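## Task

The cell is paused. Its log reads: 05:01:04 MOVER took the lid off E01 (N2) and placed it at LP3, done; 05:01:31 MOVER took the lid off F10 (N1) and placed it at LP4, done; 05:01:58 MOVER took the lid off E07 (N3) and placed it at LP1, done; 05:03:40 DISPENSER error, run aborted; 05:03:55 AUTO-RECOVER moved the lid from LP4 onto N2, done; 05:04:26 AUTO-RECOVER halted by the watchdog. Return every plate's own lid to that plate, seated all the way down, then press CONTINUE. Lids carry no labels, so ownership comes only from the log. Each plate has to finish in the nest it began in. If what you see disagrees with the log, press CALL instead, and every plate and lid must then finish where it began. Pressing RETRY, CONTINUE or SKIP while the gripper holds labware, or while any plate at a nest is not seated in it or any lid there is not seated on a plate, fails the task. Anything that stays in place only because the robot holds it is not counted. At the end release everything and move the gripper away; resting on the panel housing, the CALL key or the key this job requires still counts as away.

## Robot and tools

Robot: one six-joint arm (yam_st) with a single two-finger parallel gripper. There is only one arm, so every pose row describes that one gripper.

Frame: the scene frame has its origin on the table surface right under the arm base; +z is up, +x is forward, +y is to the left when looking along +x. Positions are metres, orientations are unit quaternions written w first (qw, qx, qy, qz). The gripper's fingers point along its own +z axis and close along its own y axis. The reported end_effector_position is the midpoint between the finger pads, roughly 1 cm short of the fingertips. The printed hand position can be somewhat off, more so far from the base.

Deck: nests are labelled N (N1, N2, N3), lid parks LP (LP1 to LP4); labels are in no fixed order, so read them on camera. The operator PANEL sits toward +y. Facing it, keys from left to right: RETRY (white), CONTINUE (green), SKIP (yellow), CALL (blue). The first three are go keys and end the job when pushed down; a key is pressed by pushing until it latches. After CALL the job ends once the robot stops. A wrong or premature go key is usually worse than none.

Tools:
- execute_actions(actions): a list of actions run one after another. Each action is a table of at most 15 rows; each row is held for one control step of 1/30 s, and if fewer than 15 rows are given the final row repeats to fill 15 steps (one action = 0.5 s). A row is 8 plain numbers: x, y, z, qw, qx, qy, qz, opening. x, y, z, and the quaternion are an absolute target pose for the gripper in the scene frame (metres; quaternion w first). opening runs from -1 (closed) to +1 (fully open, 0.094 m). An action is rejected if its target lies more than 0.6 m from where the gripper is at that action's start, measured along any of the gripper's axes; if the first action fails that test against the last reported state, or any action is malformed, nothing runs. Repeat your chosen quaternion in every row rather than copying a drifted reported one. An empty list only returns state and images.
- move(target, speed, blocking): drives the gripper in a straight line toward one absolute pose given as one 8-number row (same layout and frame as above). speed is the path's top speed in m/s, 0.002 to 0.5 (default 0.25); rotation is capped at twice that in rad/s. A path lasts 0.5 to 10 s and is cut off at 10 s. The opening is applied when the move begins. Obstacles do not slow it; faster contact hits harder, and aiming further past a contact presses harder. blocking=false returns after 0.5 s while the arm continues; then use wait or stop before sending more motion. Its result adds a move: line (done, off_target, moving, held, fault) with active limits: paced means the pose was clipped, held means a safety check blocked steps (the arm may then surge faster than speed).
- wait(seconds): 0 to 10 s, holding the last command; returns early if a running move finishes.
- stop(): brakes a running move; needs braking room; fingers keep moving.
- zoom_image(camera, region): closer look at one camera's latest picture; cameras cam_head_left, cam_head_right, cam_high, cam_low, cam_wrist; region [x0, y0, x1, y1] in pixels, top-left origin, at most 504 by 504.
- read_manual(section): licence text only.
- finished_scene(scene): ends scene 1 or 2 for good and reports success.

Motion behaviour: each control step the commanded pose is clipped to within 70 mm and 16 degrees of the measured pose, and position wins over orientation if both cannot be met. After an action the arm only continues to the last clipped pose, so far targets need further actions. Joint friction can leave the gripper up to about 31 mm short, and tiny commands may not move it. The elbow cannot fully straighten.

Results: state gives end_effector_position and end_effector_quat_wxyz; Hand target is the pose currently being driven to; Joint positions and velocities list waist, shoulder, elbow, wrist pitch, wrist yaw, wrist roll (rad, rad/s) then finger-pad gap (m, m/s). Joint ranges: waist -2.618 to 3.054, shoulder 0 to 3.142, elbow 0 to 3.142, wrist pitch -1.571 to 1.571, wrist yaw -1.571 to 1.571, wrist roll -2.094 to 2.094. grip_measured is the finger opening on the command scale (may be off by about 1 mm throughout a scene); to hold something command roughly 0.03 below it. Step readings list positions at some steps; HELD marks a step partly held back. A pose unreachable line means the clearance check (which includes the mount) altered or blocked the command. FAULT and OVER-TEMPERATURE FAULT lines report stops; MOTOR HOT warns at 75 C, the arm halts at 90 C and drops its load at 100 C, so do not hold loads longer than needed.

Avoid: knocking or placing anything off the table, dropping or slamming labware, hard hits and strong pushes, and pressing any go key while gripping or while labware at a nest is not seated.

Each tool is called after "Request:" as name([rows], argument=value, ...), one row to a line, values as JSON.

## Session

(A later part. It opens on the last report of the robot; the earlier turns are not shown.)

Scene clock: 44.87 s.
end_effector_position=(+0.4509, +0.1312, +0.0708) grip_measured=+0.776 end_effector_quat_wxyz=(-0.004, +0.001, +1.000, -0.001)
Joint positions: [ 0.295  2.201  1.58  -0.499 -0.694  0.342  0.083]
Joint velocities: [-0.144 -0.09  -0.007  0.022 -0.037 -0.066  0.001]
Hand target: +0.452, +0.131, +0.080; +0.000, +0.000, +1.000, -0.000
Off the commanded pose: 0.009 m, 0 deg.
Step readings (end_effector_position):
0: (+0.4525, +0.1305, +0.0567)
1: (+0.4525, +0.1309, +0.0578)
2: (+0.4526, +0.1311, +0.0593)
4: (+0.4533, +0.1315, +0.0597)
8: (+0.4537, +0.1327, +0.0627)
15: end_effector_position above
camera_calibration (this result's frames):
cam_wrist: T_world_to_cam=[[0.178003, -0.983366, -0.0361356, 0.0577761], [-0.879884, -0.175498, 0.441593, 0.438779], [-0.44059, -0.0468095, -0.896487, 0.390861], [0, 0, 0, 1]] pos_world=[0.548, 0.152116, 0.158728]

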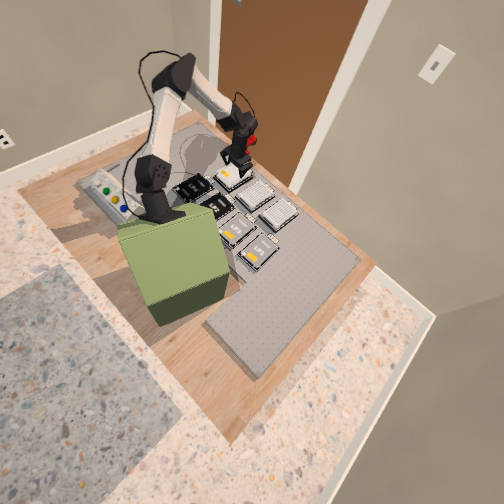

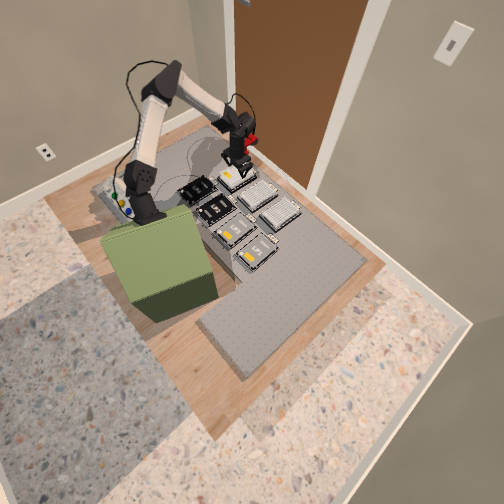

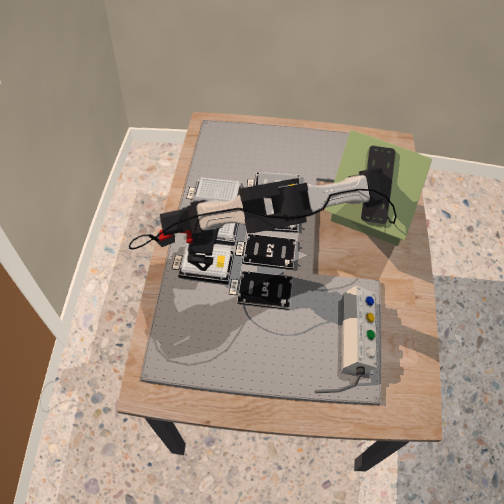

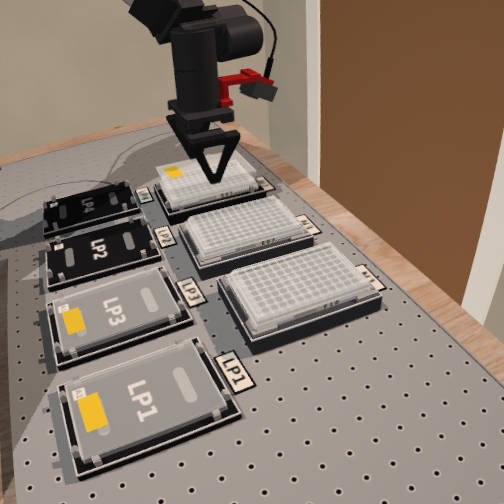

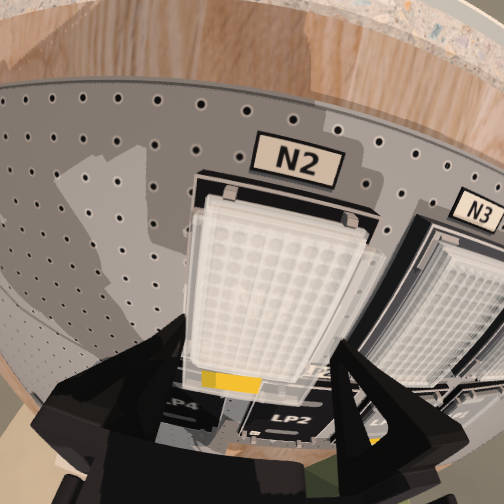

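Request:
move(target=[0.452,0.10,0.115,0,0,1,0,0.75], speed=0.2)

Request:
move(target=[0.452,-0.135,0.11,0,0,1,0,0.75], speed=0.25)

Scene clock: 47.07 s.
end_effector_position=(+0.4613, +0.1001, +0.1142) grip_measured=+0.776 end_effector_quat_wxyz=(+0.010, -0.005, +1.000, -0.002)
Joint positions: [ 0.176  2.171  1.58  -0.588 -0.733  0.211  0.083]
Joint velocities: [-0.002 -0.002  0.007 -0.051  0.022 -0.037  0.   ]
Hand target: +0.452, +0.100, +0.115; -0.000, +0.000, +1.000, +0.000
Off the commanded pose: 0.009 m, 1 deg.
move: done
camera_calibration (this result's frames):
cam_wrist: T_world_to_cam=[[0.188998, -0.981551, -0.028946, 0.0208166], [-0.890094, -0.183689, 0.417122, 0.43161], [-0.414744, -0.0530708, -0.908389, 0.422922], [0, 0, 0, 1]] pos_world=[0.555643, 0.122159, 0.204746]

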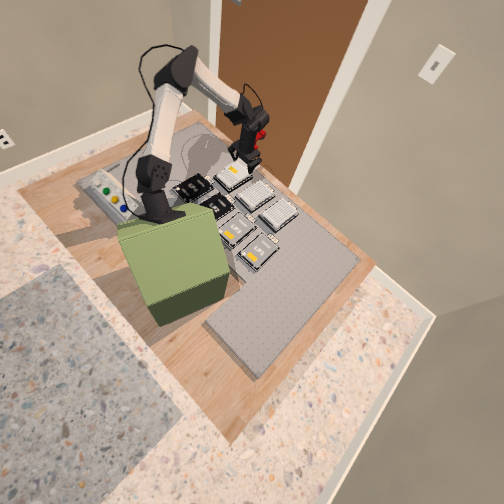

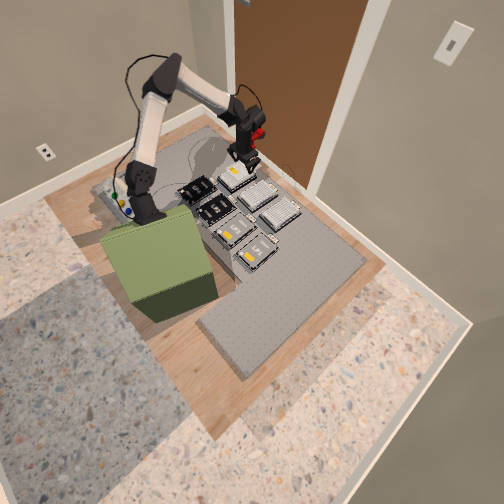

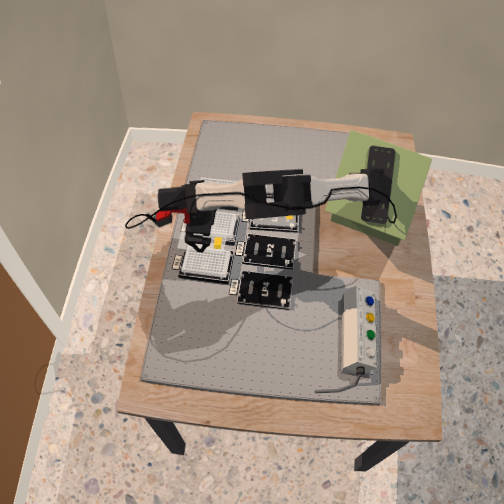

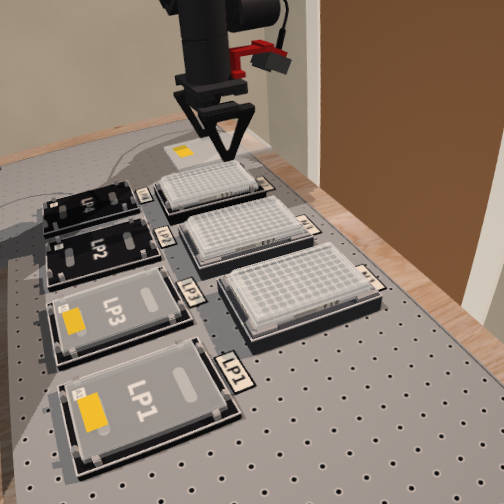

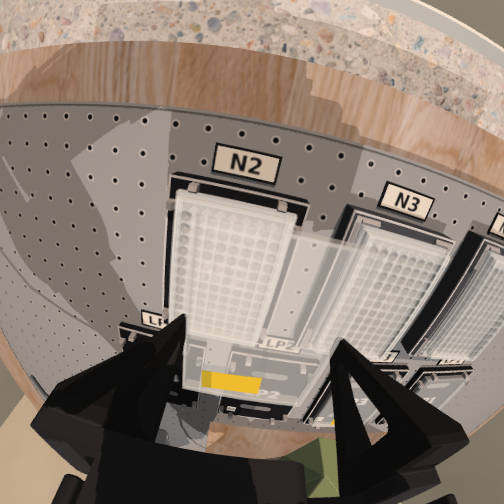

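Scene clock: 48.63 s.
end_effector_position=(+0.4482, -0.1362, +0.1118) grip_measured=+0.776 end_effector_quat_wxyz=(+0.002, +0.004, +1.000, -0.004)
Joint positions: [-0.19   2.697  1.855 -0.713 -0.804 -0.29   0.083]
Joint velocities: [ 0.012 -0.002  0.002  0.007 -0.022 -0.022  0.   ]
Hand target: +0.450, -0.135, +0.110; -0.000, +0.000, +1.000, +0.001
Off the commanded pose: 0.004 m, 1 deg.
move: done
camera_calibration (this result's frames):
cam_wrist: T_world_to_cam=[[0.172188, -0.984662, -0.0281324, -0.201695], [-0.885716, -0.167257, 0.433049, 0.376076], [-0.431112, -0.0496483, -0.900931, 0.409746], [0, 0, 0, 1]] pos_world=[0.544473, -0.115357, 0.200619]

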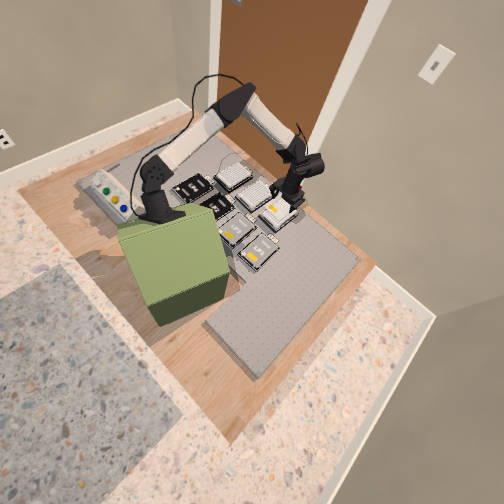

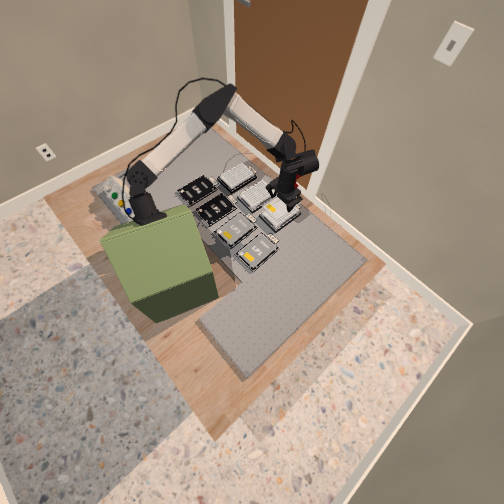

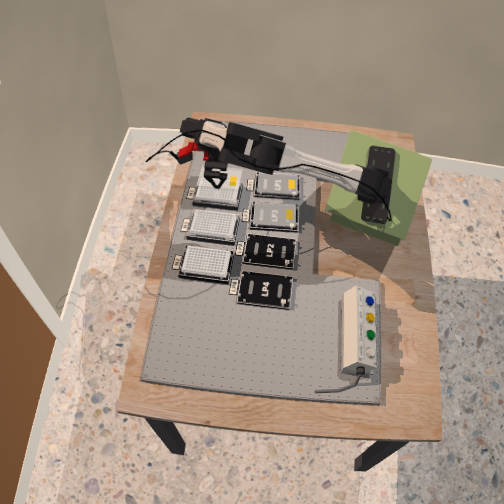

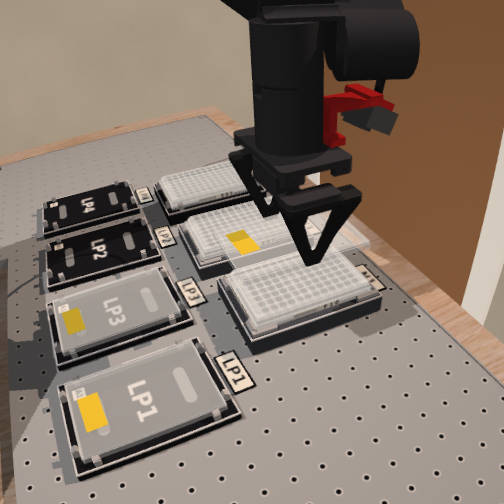

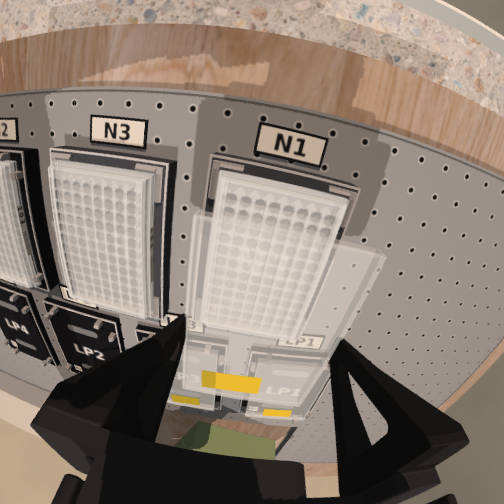

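Request:
zoom_image(camera="cam_wrist", region=[170, 130, 410, 400])

Region (170, 130, 410, 400) of cam_wrist's 504x504 image, scaled by 1.867, with more detail than that image has.

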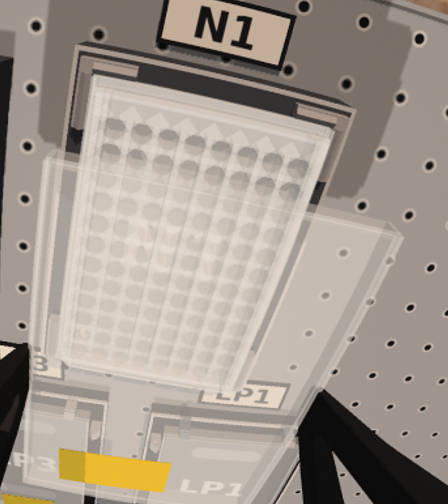

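Request:
execute_actions([
  [[0.466,-0.136,0.110,0,0,1,0,0.75],[0.466,-0.136,0.110,0,0,1,0,0.75],[0.446,-0.136,0.086,0,0,1,0,0.75],[0.446,-0.136,0.086,0,0,1,0,0.75],[0.466,-0.136,0.102,0,0,1,0,0.75],[0.466,-0.136,0.102,0,0,1,0,0.75],[0.446,-0.136,0.078,0,0,1,0,0.75],[0.446,-0.136,0.078,0,0,1,0,0.75],[0.466,-0.136,0.095,0,0,1,0,0.75],[0.466,-0.136,0.095,0,0,1,0,0.75],[0.446,-0.136,0.071,0,0,1,0,0.75],[0.446,-0.136,0.071,0,0,1,0,0.75],[0.466,-0.136,0.089,0,0,1,0,0.75],[0.466,-0.136,0.089,0,0,1,0,0.75],[0.446,-0.136,0.065,0,0,1,0,0.75]],
  [[0.446,-0.136,0.065,0,0,1,0,0.75],[0.466,-0.136,0.089,0,0,1,0,0.75],[0.466,-0.136,0.089,0,0,1,0,0.75],[0.446,-0.136,0.065,0,0,1,0,0.75],[0.446,-0.136,0.065,0,0,1,0,0.75],[0.466,-0.136,0.089,0,0,1,0,0.75],[0.466,-0.136,0.089,0,0,1,0,0.75],[0.446,-0.136,0.065,0,0,1,0,0.75],[0.446,-0.136,0.065,0,0,1,0,0.75],[0.464,-0.136,0.087,0,0,1,0,0.75],[0.464,-0.136,0.087,0,0,1,0,0.75],[0.448,-0.136,0.067,0,0,1,0,0.75],[0.448,-0.136,0.067,0,0,1,0,0.75],[0.460,-0.136,0.082,0,0,1,0,0.75],[0.456,-0.136,0.077,0,0,1,0,0.75]],
])

Request:
zoom_image(camera="cam_wrist", region=[150, 130, 420, 420])

Request:
zoom_image(camera="cam_low", region=[200, 180, 420, 360])

Scene clock: 51.90 s.
end_effector_position=(+0.4558, -0.1397, +0.0800) grip_measured=+0.776 end_effector_quat_wxyz=(+0.004, +0.002, +1.000, -0.002)
Joint positions: [-0.144  2.773  1.908 -0.638 -0.806 -0.223  0.083]
Joint velocities: [-0.007  0.007 -0.007 -0.081 -0.11   0.051 -0.001]
Hand target: +0.456, -0.136, +0.077; +0.000, +0.000, +1.000, -0.000
Off the commanded pose: 0.005 m, 1 deg.
Step readings (end_effector_position; steps 1 to 15: 1st action; 16 to 30: 2nd action):
0: (+0.4473, -0.1359, +0.1118)
1: (+0.4487, -0.1359, +0.1121)
2: (+0.4530, -0.1371, +0.1123)
4: (+0.4588, -0.1387, +0.1101)
8: (+0.4608, -0.1387, +0.1018)
15: (+0.4560, -0.1390, +0.0851)
16: (+0.4555, -0.1395, +0.0830)
17: (+0.4549, -0.1392, +0.0824)
19: (+0.4545, -0.1398, +0.0807)
23: (+0.4553, -0.1399, +0.0802)
30: end_effector_position above
camera_calibration (this result's frames):
cam_wrist: T_world_to_cam=[[0.174923, -0.984107, -0.030569, -0.208288], [-0.887077, -0.170995, 0.428784, 0.396416], [-0.427196, -0.0478871, -0.90289, 0.38284], [0, 0, 0, 1]] pos_world=[0.551634, -0.118859, 0.169318]

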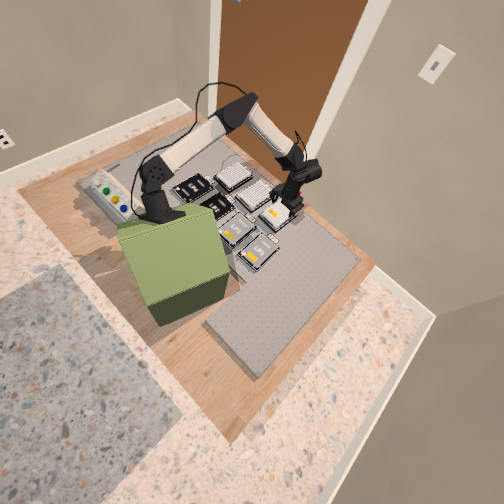

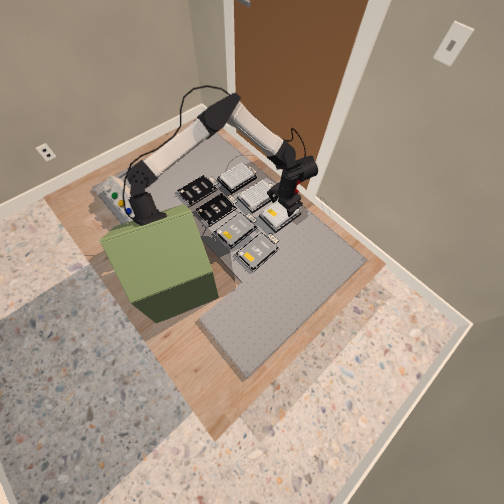

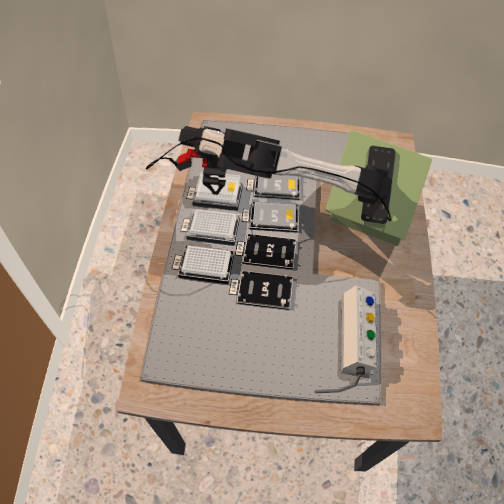

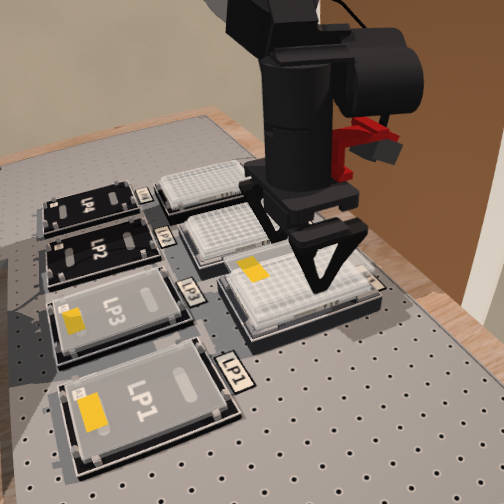

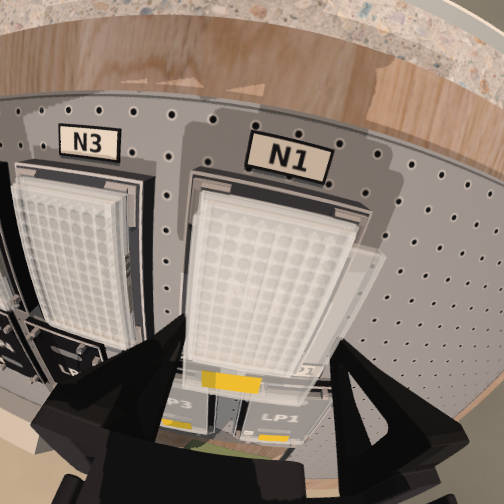

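Region (150, 130, 420, 420) of cam_wrist's 504x504 image, scaled by 1.738, with more detail than that image has; it fills the left 469 columns of this view, and the rest is white.

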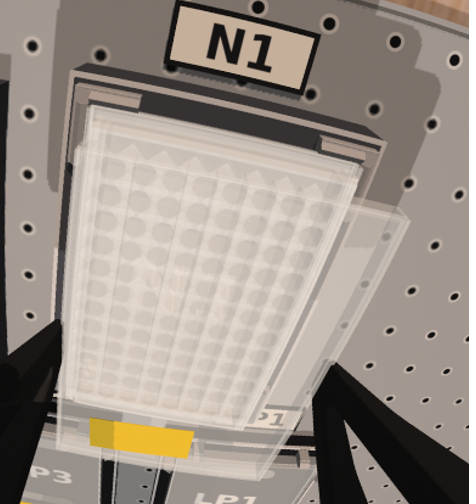

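Region (200, 180, 420, 360) of cam_low's 504x504 image, scaled by 2.291, with more detail than that image has; it fills the top 412 rows of this view, and the rest is white.

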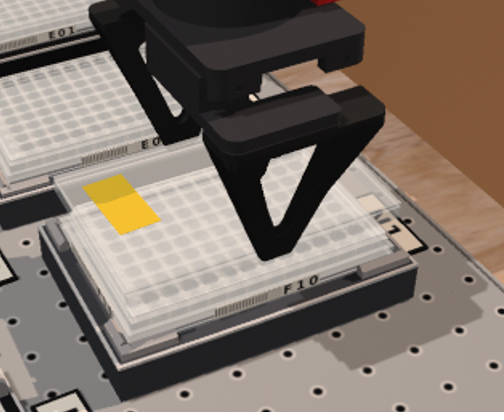

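Request:
execute_actions([
  [[0.474,-0.142,0.088,0,0,1,0,0.75],[0.474,-0.142,0.088,0,0,1,0,0.75],[0.450,-0.130,0.056,0,0,1,0,0.75],[0.450,-0.130,0.056,0,0,1,0,0.75],[0.474,-0.142,0.088,0,0,1,0,0.75],[0.474,-0.142,0.088,0,0,1,0,0.75],[0.450,-0.130,0.056,0,0,1,0,0.75],[0.450,-0.130,0.056,0,0,1,0,0.75],[0.474,-0.142,0.088,0,0,1,0,0.75],[0.474,-0.142,0.088,0,0,1,0,0.75],[0.450,-0.130,0.056,0,0,1,0,0.75],[0.450,-0.130,0.056,0,0,1,0,0.75],[0.474,-0.142,0.088,0,0,1,0,0.75],[0.474,-0.142,0.088,0,0,1,0,0.75],[0.450,-0.130,0.056,0,0,1,0,0.75]],
  [[0.450,-0.130,0.056,0,0,1,0,0.75],[0.474,-0.142,0.088,0,0,1,0,0.75],[0.474,-0.142,0.088,0,0,1,0,0.75],[0.450,-0.130,0.056,0,0,1,0,0.75],[0.450,-0.130,0.056,0,0,1,0,0.75],[0.472,-0.141,0.085,0,0,1,0,0.75],[0.472,-0.141,0.085,0,0,1,0,0.75],[0.452,-0.131,0.059,0,0,1,0,0.75],[0.452,-0.131,0.059,0,0,1,0,0.75],[0.468,-0.139,0.080,0,0,1,0,0.75],[0.468,-0.139,0.080,0,0,1,0,0.75],[0.457,-0.133,0.065,0,0,1,0,0.75],[0.462,-0.136,0.072,0,0,1,0,0.75]],
])

Request:
zoom_image(camera="cam_wrist", region=[150, 130, 420, 420])

Request:
zoom_image(camera="cam_low", region=[200, 180, 420, 360])

Scene clock: 55.87 s.
end_effector_position=(+0.4622, -0.1374, +0.0734) grip_measured=+0.776 end_effector_quat_wxyz=(+0.002, +0.001, +1.000, -0.001)
Joint positions: [-0.129  2.799  1.957 -0.65  -0.807 -0.208  0.083]
Joint velocities: [-0.017 -0.002 -0.012 -0.037 -0.022 -0.007 -0.   ]
Hand target: +0.462, -0.136, +0.072; +0.000, -0.000, +1.000, -0.000
Off the commanded pose: 0.002 m, 0 deg.
Step readings (end_effector_position; steps 1 to 15: 1st action; 16 to 30: 2nd action):
0: (+0.4558, -0.1397, +0.0800)
1: (+0.4569, -0.1393, +0.0807)
2: (+0.4611, -0.1398, +0.0812)
4: (+0.4653, -0.1391, +0.0791)
8: (+0.4658, -0.1382, +0.0766)
15: (+0.4635, -0.1390, +0.0738)
16: (+0.4625, -0.1389, +0.0737)
17: (+0.4612, -0.1375, +0.0744)
19: (+0.4635, -0.1385, +0.0737)
23: (+0.4631, -0.1379, +0.0734)
30: end_effector_position above
camera_calibration (this result's frames):
cam_wrist: T_world_to_cam=[[0.177604, -0.983539, -0.0332942, -0.208295], [-0.885218, -0.174447, 0.431228, 0.403804], [-0.429938, -0.0471151, -0.901628, 0.381029], [0, 0, 0, 1]] pos_world=[0.558267, -0.116472, 0.16248]

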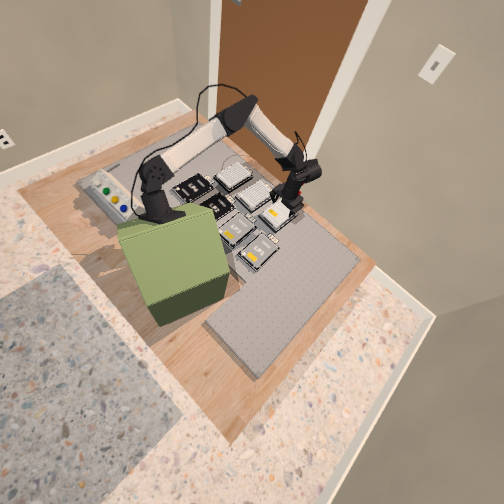

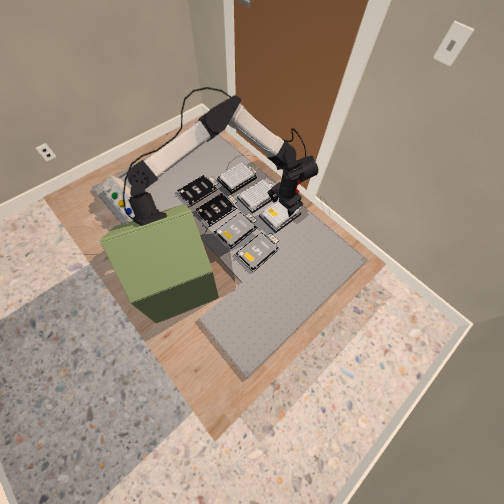

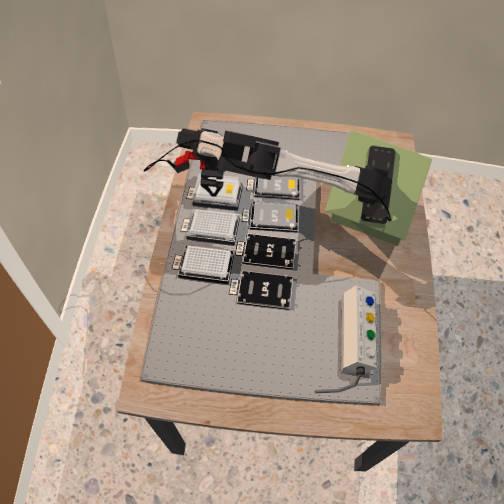

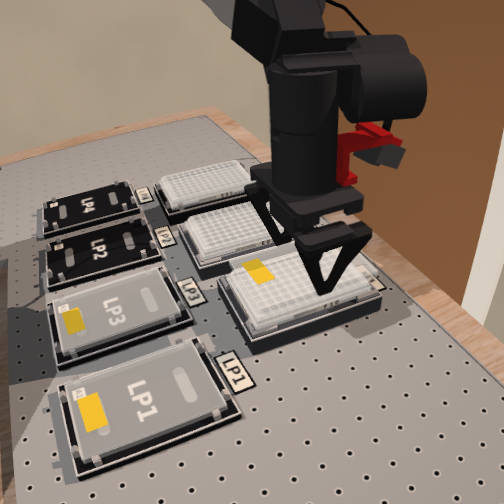

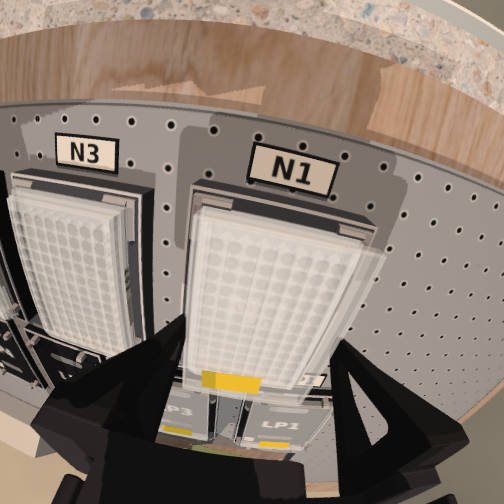

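Region (150, 130, 420, 420) of cam_wrist's 504x504 image, scaled by 1.738, with more detail than that image has; it fills the left 469 columns of this view, and the rest is white.

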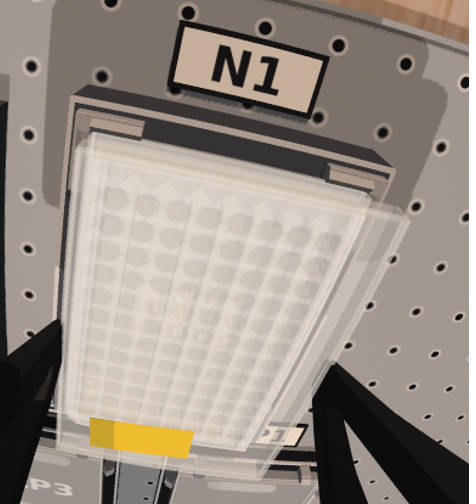

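Region (200, 180, 420, 360) of cam_low's 504x504 image, scaled by 2.291, with more detail than that image has; it fills the top 412 rows of this view, and the rest is white.

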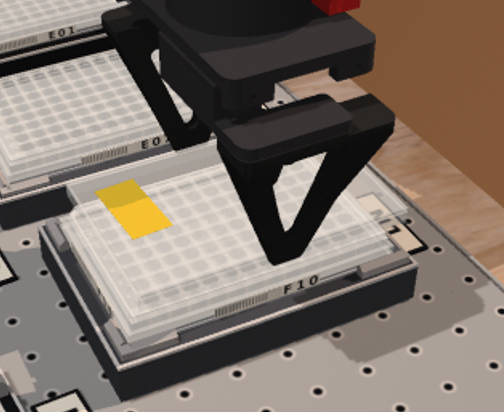

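Request:
execute_actions([
  [[0.4745,-0.140,0.088,0,0,1,0,0.75],[0.4745,-0.140,0.088,0,0,1,0,0.75],[0.4505,-0.128,0.056,0,0,1,0,0.75],[0.4505,-0.128,0.056,0,0,1,0,0.75],[0.4745,-0.140,0.086,0,0,1,0,0.75],[0.4745,-0.140,0.086,0,0,1,0,0.75],[0.4505,-0.128,0.054,0,0,1,0,0.75],[0.4505,-0.128,0.054,0,0,1,0,0.75],[0.4745,-0.140,0.084,0,0,1,0,0.75],[0.4745,-0.140,0.084,0,0,1,0,0.75],[0.4505,-0.128,0.052,0,0,1,0,0.75],[0.4505,-0.128,0.052,0,0,1,0,0.75],[0.4725,-0.139,0.079,0,0,1,0,0.75],[0.4545,-0.130,0.055,0,0,1,0,0.75],[0.4625,-0.134,0.067,0,0,1,0,0.75]],
])

Request:
zoom_image(camera="cam_wrist", region=[150, 130, 420, 420])

Request:
zoom_image(camera="cam_low", region=[200, 180, 420, 360])

Scene clock: 57.73 s.
end_effector_position=(+0.4610, -0.1362, +0.0689) grip_measured=+0.776 end_effector_quat_wxyz=(+0.002, +0.002, +1.000, -0.001)
Joint positions: [-0.121  2.8    1.946 -0.631 -0.807 -0.195  0.083]
Joint velocities: [ 0.051 -0.012  0.022 -0.051 -0.066  0.007  0.   ]
Hand target: +0.462, -0.134, +0.067; +0.000, +0.000, +1.000, +0.000
Off the commanded pose: 0.003 m, 0 deg.
Step readings (end_effector_position):
0: (+0.4622, -0.1374, +0.0734)
1: (+0.4627, -0.1369, +0.0745)
2: (+0.4648, -0.1366, +0.0757)
4: (+0.4658, -0.1358, +0.0756)
8: (+0.4655, -0.1356, +0.0746)
15: end_effector_position above
camera_calibration (this result's frames):
cam_wrist: T_world_to_cam=[[0.174658, -0.984035, -0.0341932, -0.205684], [-0.885476, -0.172162, 0.431616, 0.405271], [-0.430612, -0.0451077, -0.901409, 0.37699], [0, 0, 0, 1]] pos_world=[0.557118, -0.115623, 0.157868]

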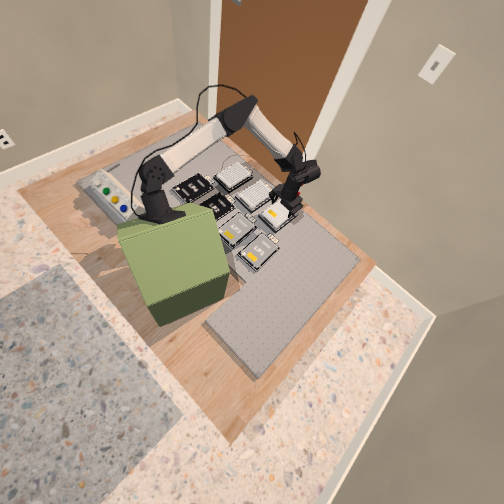

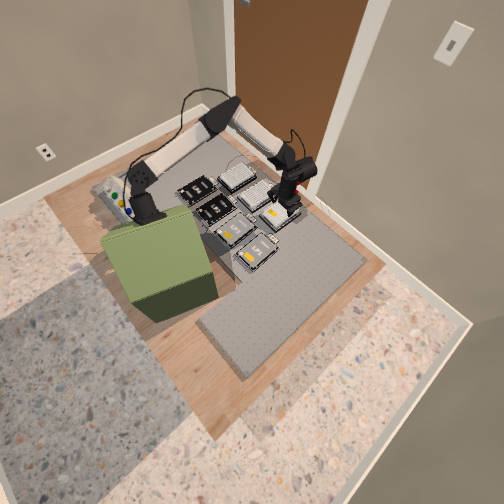

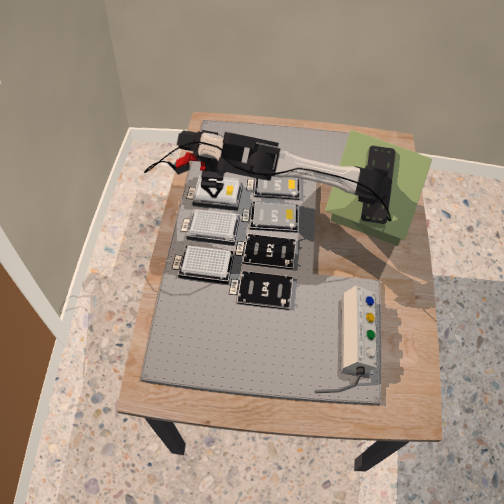

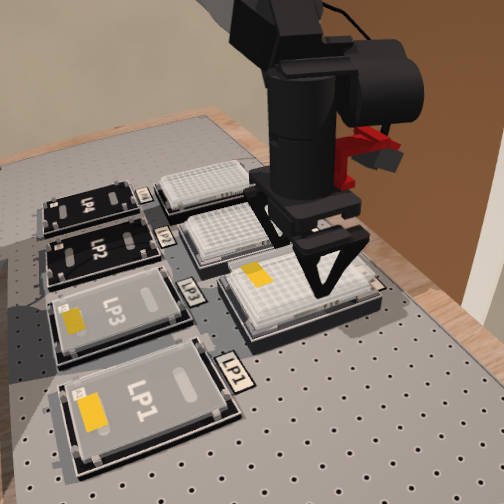

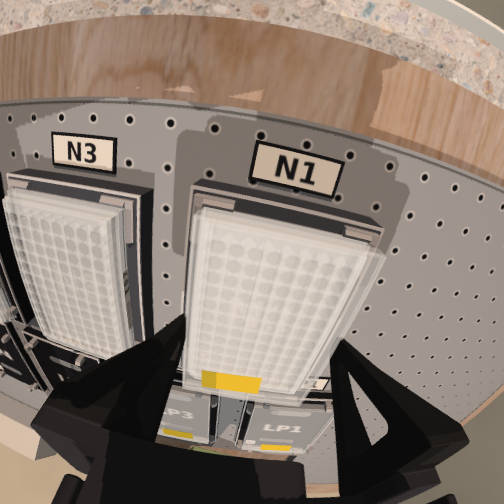

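Region (150, 130, 420, 420) of cam_wrist's 504x504 image, scaled by 1.738, with more detail than that image has; it fills the left 469 columns of this view, and the rest is white.

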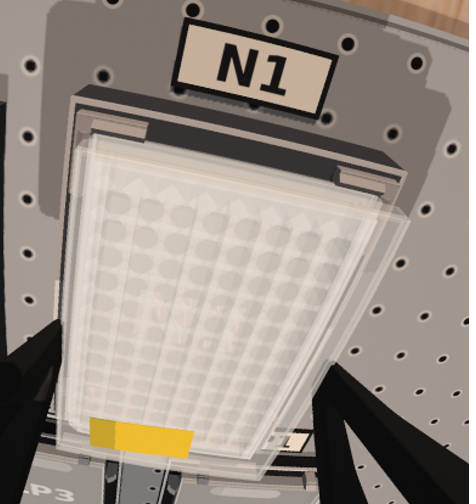

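Region (200, 180, 420, 360) of cam_low's 504x504 image, scaled by 2.291, with more detail than that image has; it fills the top 412 rows of this view, and the rest is white.

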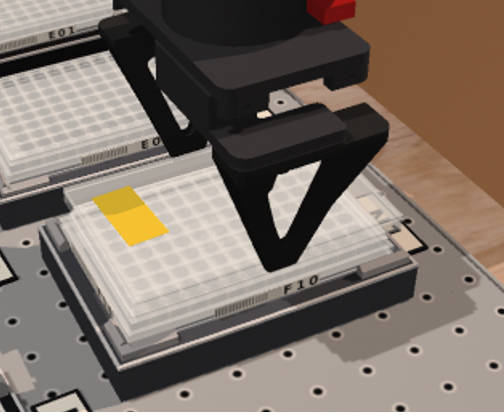

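Request:
execute_actions([
  [[0.462,-0.138,0.076,0,0,1,0,0.75],[0.462,-0.132,0.052,0,0,1,0,0.75],[0.462,-0.138,0.074,0,0,1,0,0.75],[0.462,-0.132,0.050,0,0,1,0,0.75],[0.462,-0.138,0.072,0,0,1,0,0.75],[0.462,-0.132,0.048,0,0,1,0,0.75],[0.462,-0.138,0.070,0,0,1,0,0.75],[0.462,-0.132,0.046,0,0,1,0,0.75],[0.462,-0.138,0.068,0,0,1,0,0.75],[0.462,-0.132,0.044,0,0,1,0,0.75],[0.462,-0.138,0.066,0,0,1,0,0.75],[0.462,-0.132,0.044,0,0,1,0,0.75],[0.462,-0.138,0.066,0,0,1,0,0.75],[0.462,-0.132,0.044,0,0,1,0,0.75],[0.462,-0.135,0.055,0,0,1,0,0.75]],
])

Request:
zoom_image(camera="cam_low", region=[200, 180, 420, 360])

Scene clock: 59.27 s.
end_effector_position=(+0.4635, -0.1346, +0.0643) grip_measured=+0.776 end_effector_quat_wxyz=(+0.004, +0.003, +1.000, -0.003)
Joint positions: [-0.11   2.803  1.946 -0.609 -0.802 -0.172  0.083]
Joint velocities: [ 0.002 -0.022  0.002 -0.066  0.022 -0.007  0.001]
Hand target: +0.462, -0.135, +0.055; +0.000, -0.000, +1.000, -0.000
Off the commanded pose: 0.009 m, 1 deg.
Step readings (end_effector_position):
0: (+0.4609, -0.1360, +0.0687)
1: (+0.4604, -0.1359, +0.0687)
2: (+0.4607, -0.1356, +0.0683)
4: (+0.4610, -0.1349, +0.0675)
8: (+0.4621, -0.1337, +0.0660)
15: end_effector_position above
camera_calibration (this result's frames):
cam_wrist: T_world_to_cam=[[0.173328, -0.984453, -0.0284449, -0.204546], [-0.887882, -0.168692, 0.428028, 0.411561], [-0.426172, -0.0489334, -0.903318, 0.371625], [0, 0, 0, 1]] pos_world=[0.559248, -0.113754, 0.153718]

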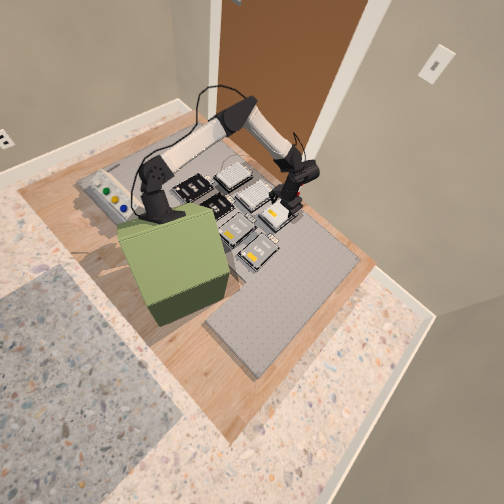

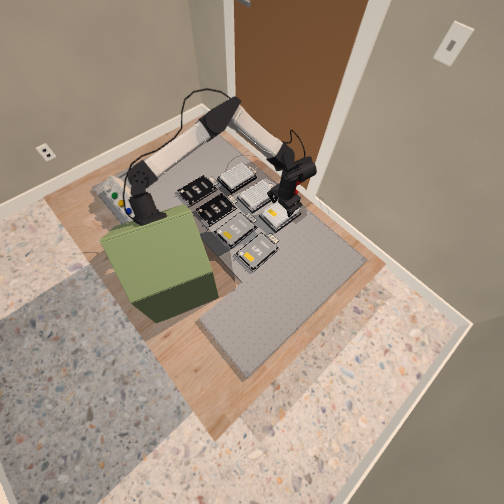

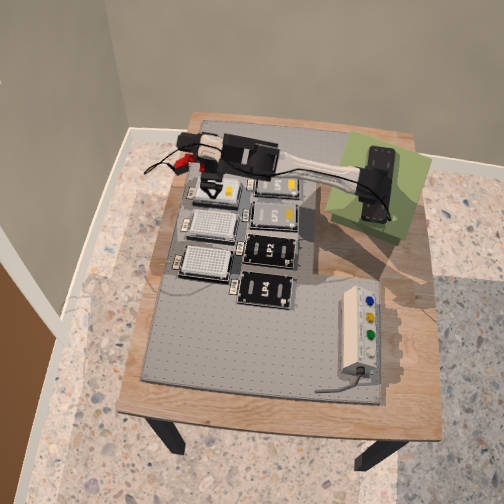

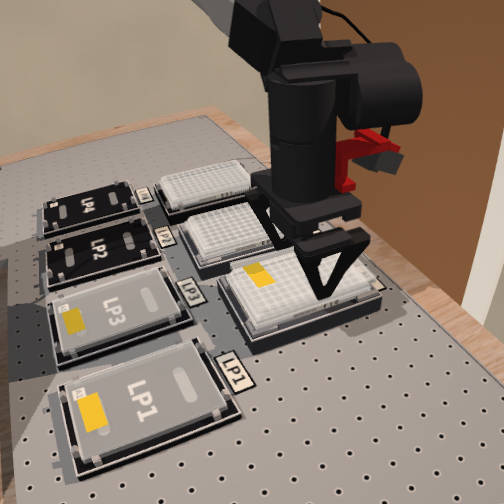

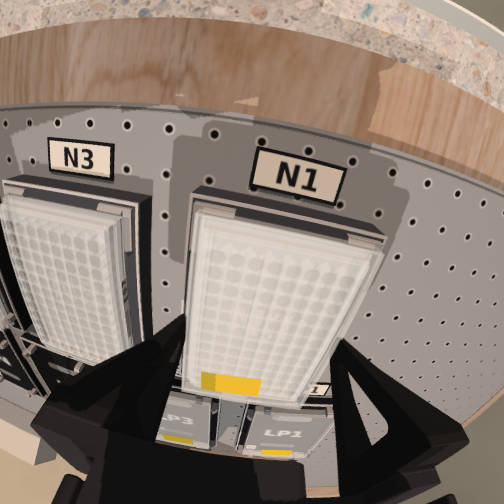

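Region (200, 180, 420, 360) of cam_low's 504x504 image, scaled by 2.291, with more detail than that image has; it fills the top 412 rows of this view, and the rest is white.

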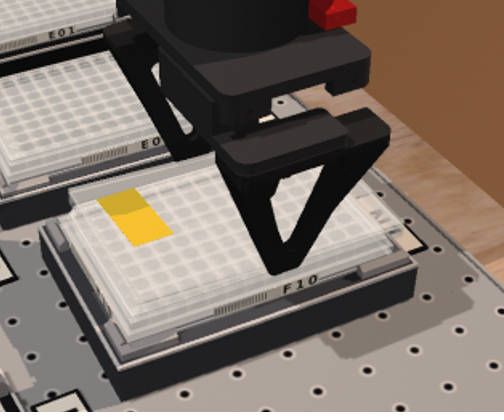

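Request:
zoom_image(camera="cam_wrist", region=[170, 170, 410, 300])

Request:
zoom_image(camera="cam_low", region=[210, 240, 310, 350])

Region (170, 170, 410, 300) of cam_wrist's 504x504 image, scaled by 2.100, with more detail than that image has; it fills the top 273 rows of this view, and the rest is white.

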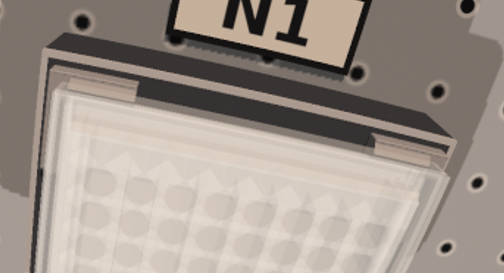

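Region (210, 240, 310, 350) of cam_low's 504x504 image, scaled by 4.582, with more detail than that image has; it fills the left 458 columns of this view, and the rest is white.

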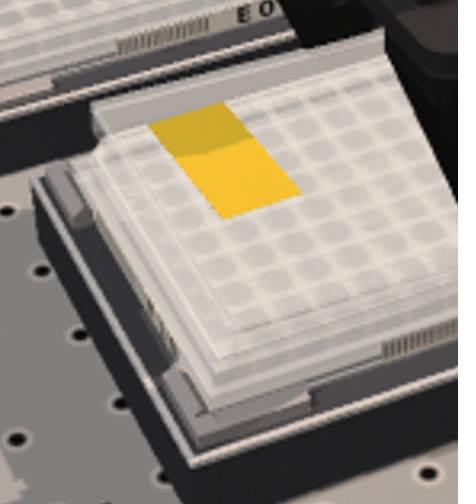

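Request:
execute_actions([
  [[0.465,-0.1385,0.066,0,0,1,0,0.75],[0.465,-0.1385,0.066,0,0,1,0,0.75],[0.457,-0.1325,0.038,0,0,1,0,0.75],[0.457,-0.1325,0.038,0,0,1,0,0.75],[0.465,-0.1385,0.066,0,0,1,0,0.75],[0.465,-0.1385,0.066,0,0,1,0,0.75],[0.457,-0.1325,0.038,0,0,1,0,0.75],[0.457,-0.1325,0.038,0,0,1,0,0.75],[0.465,-0.1385,0.066,0,0,1,0,0.75],[0.465,-0.1385,0.066,0,0,1,0,0.75],[0.457,-0.1325,0.038,0,0,1,0,0.75],[0.457,-0.1325,0.038,0,0,1,0,0.75],[0.465,-0.1385,0.066,0,0,1,0,0.75],[0.457,-0.1325,0.038,0,0,1,0,0.75],[0.461,-0.1355,0.052,0,0,1,0,0.75]],
])

Request:
zoom_image(camera="cam_low", region=[200, 180, 420, 360])

Scene clock: 60.73 s.
end_effector_position=(+0.4688, -0.1349, +0.0630) grip_measured=+0.776 end_effector_quat_wxyz=(+0.010, -0.000, +1.000, -0.005)
Joint positions: [-0.107  2.809  1.958 -0.594 -0.799 -0.161  0.083]
Joint velocities: [-0.012 -0.007 -0.002 -0.037 -0.051 -0.007 -0.001]
Hand target: +0.461, -0.135, +0.052; -0.000, +0.000, +1.000, +0.000
Off the commanded pose: 0.013 m, 1 deg.
Step readings (end_effector_position):
0: (+0.4635, -0.1346, +0.0643)
1: (+0.4634, -0.1343, +0.0646)
2: (+0.4635, -0.1344, +0.0647)
4: (+0.4656, -0.1345, +0.0630)
8: (+0.4684, -0.1348, +0.0644)
15: end_effector_position above
camera_calibration (this result's frames):
cam_wrist: T_world_to_cam=[[0.180484, -0.983326, -0.0222635, -0.209408], [-0.891826, -0.173152, 0.41793, 0.418656], [-0.414816, -0.0555744, -0.908207, 0.366718], [0, 0, 0, 1]] pos_world=[0.563283, -0.113045, 0.153425]

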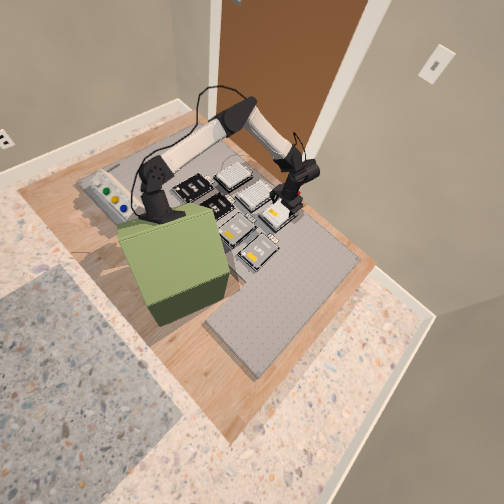

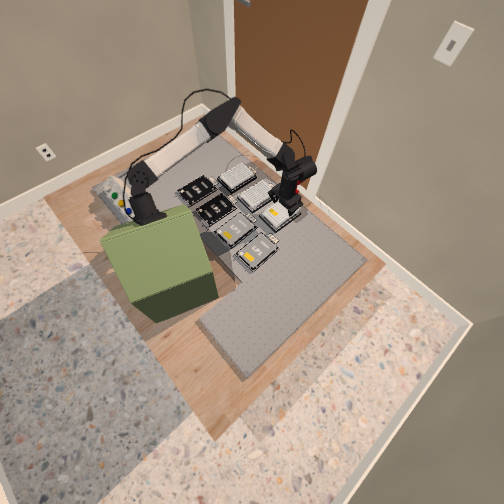

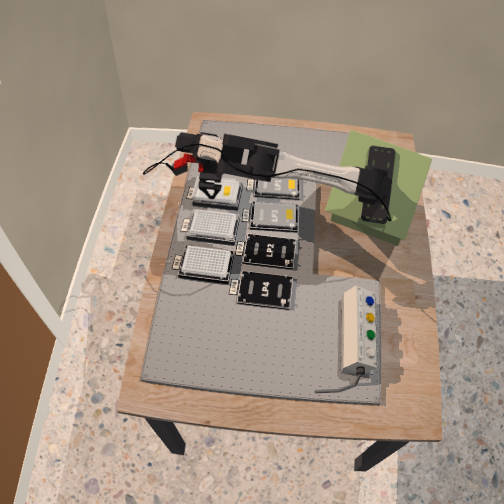

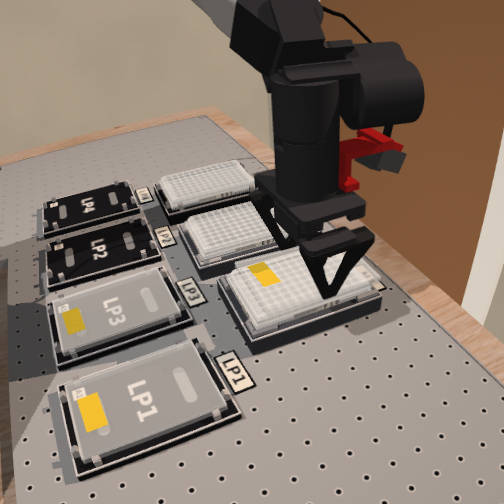

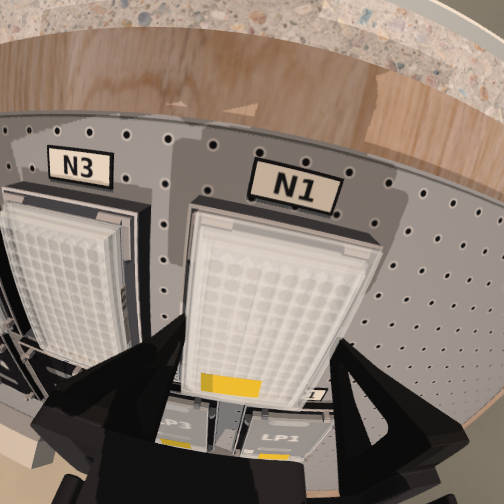

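Region (200, 180, 420, 360) of cam_low's 504x504 image, scaled by 2.291, with more detail than that image has; it fills the top 412 rows of this view, and the rest is white.

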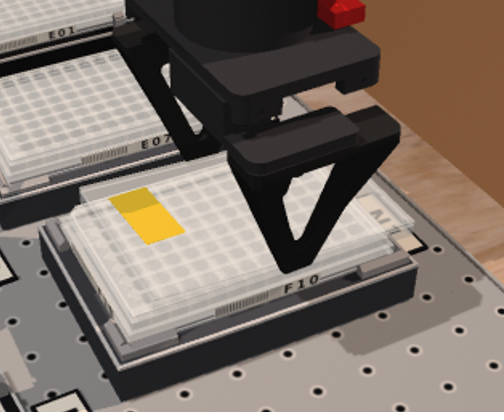

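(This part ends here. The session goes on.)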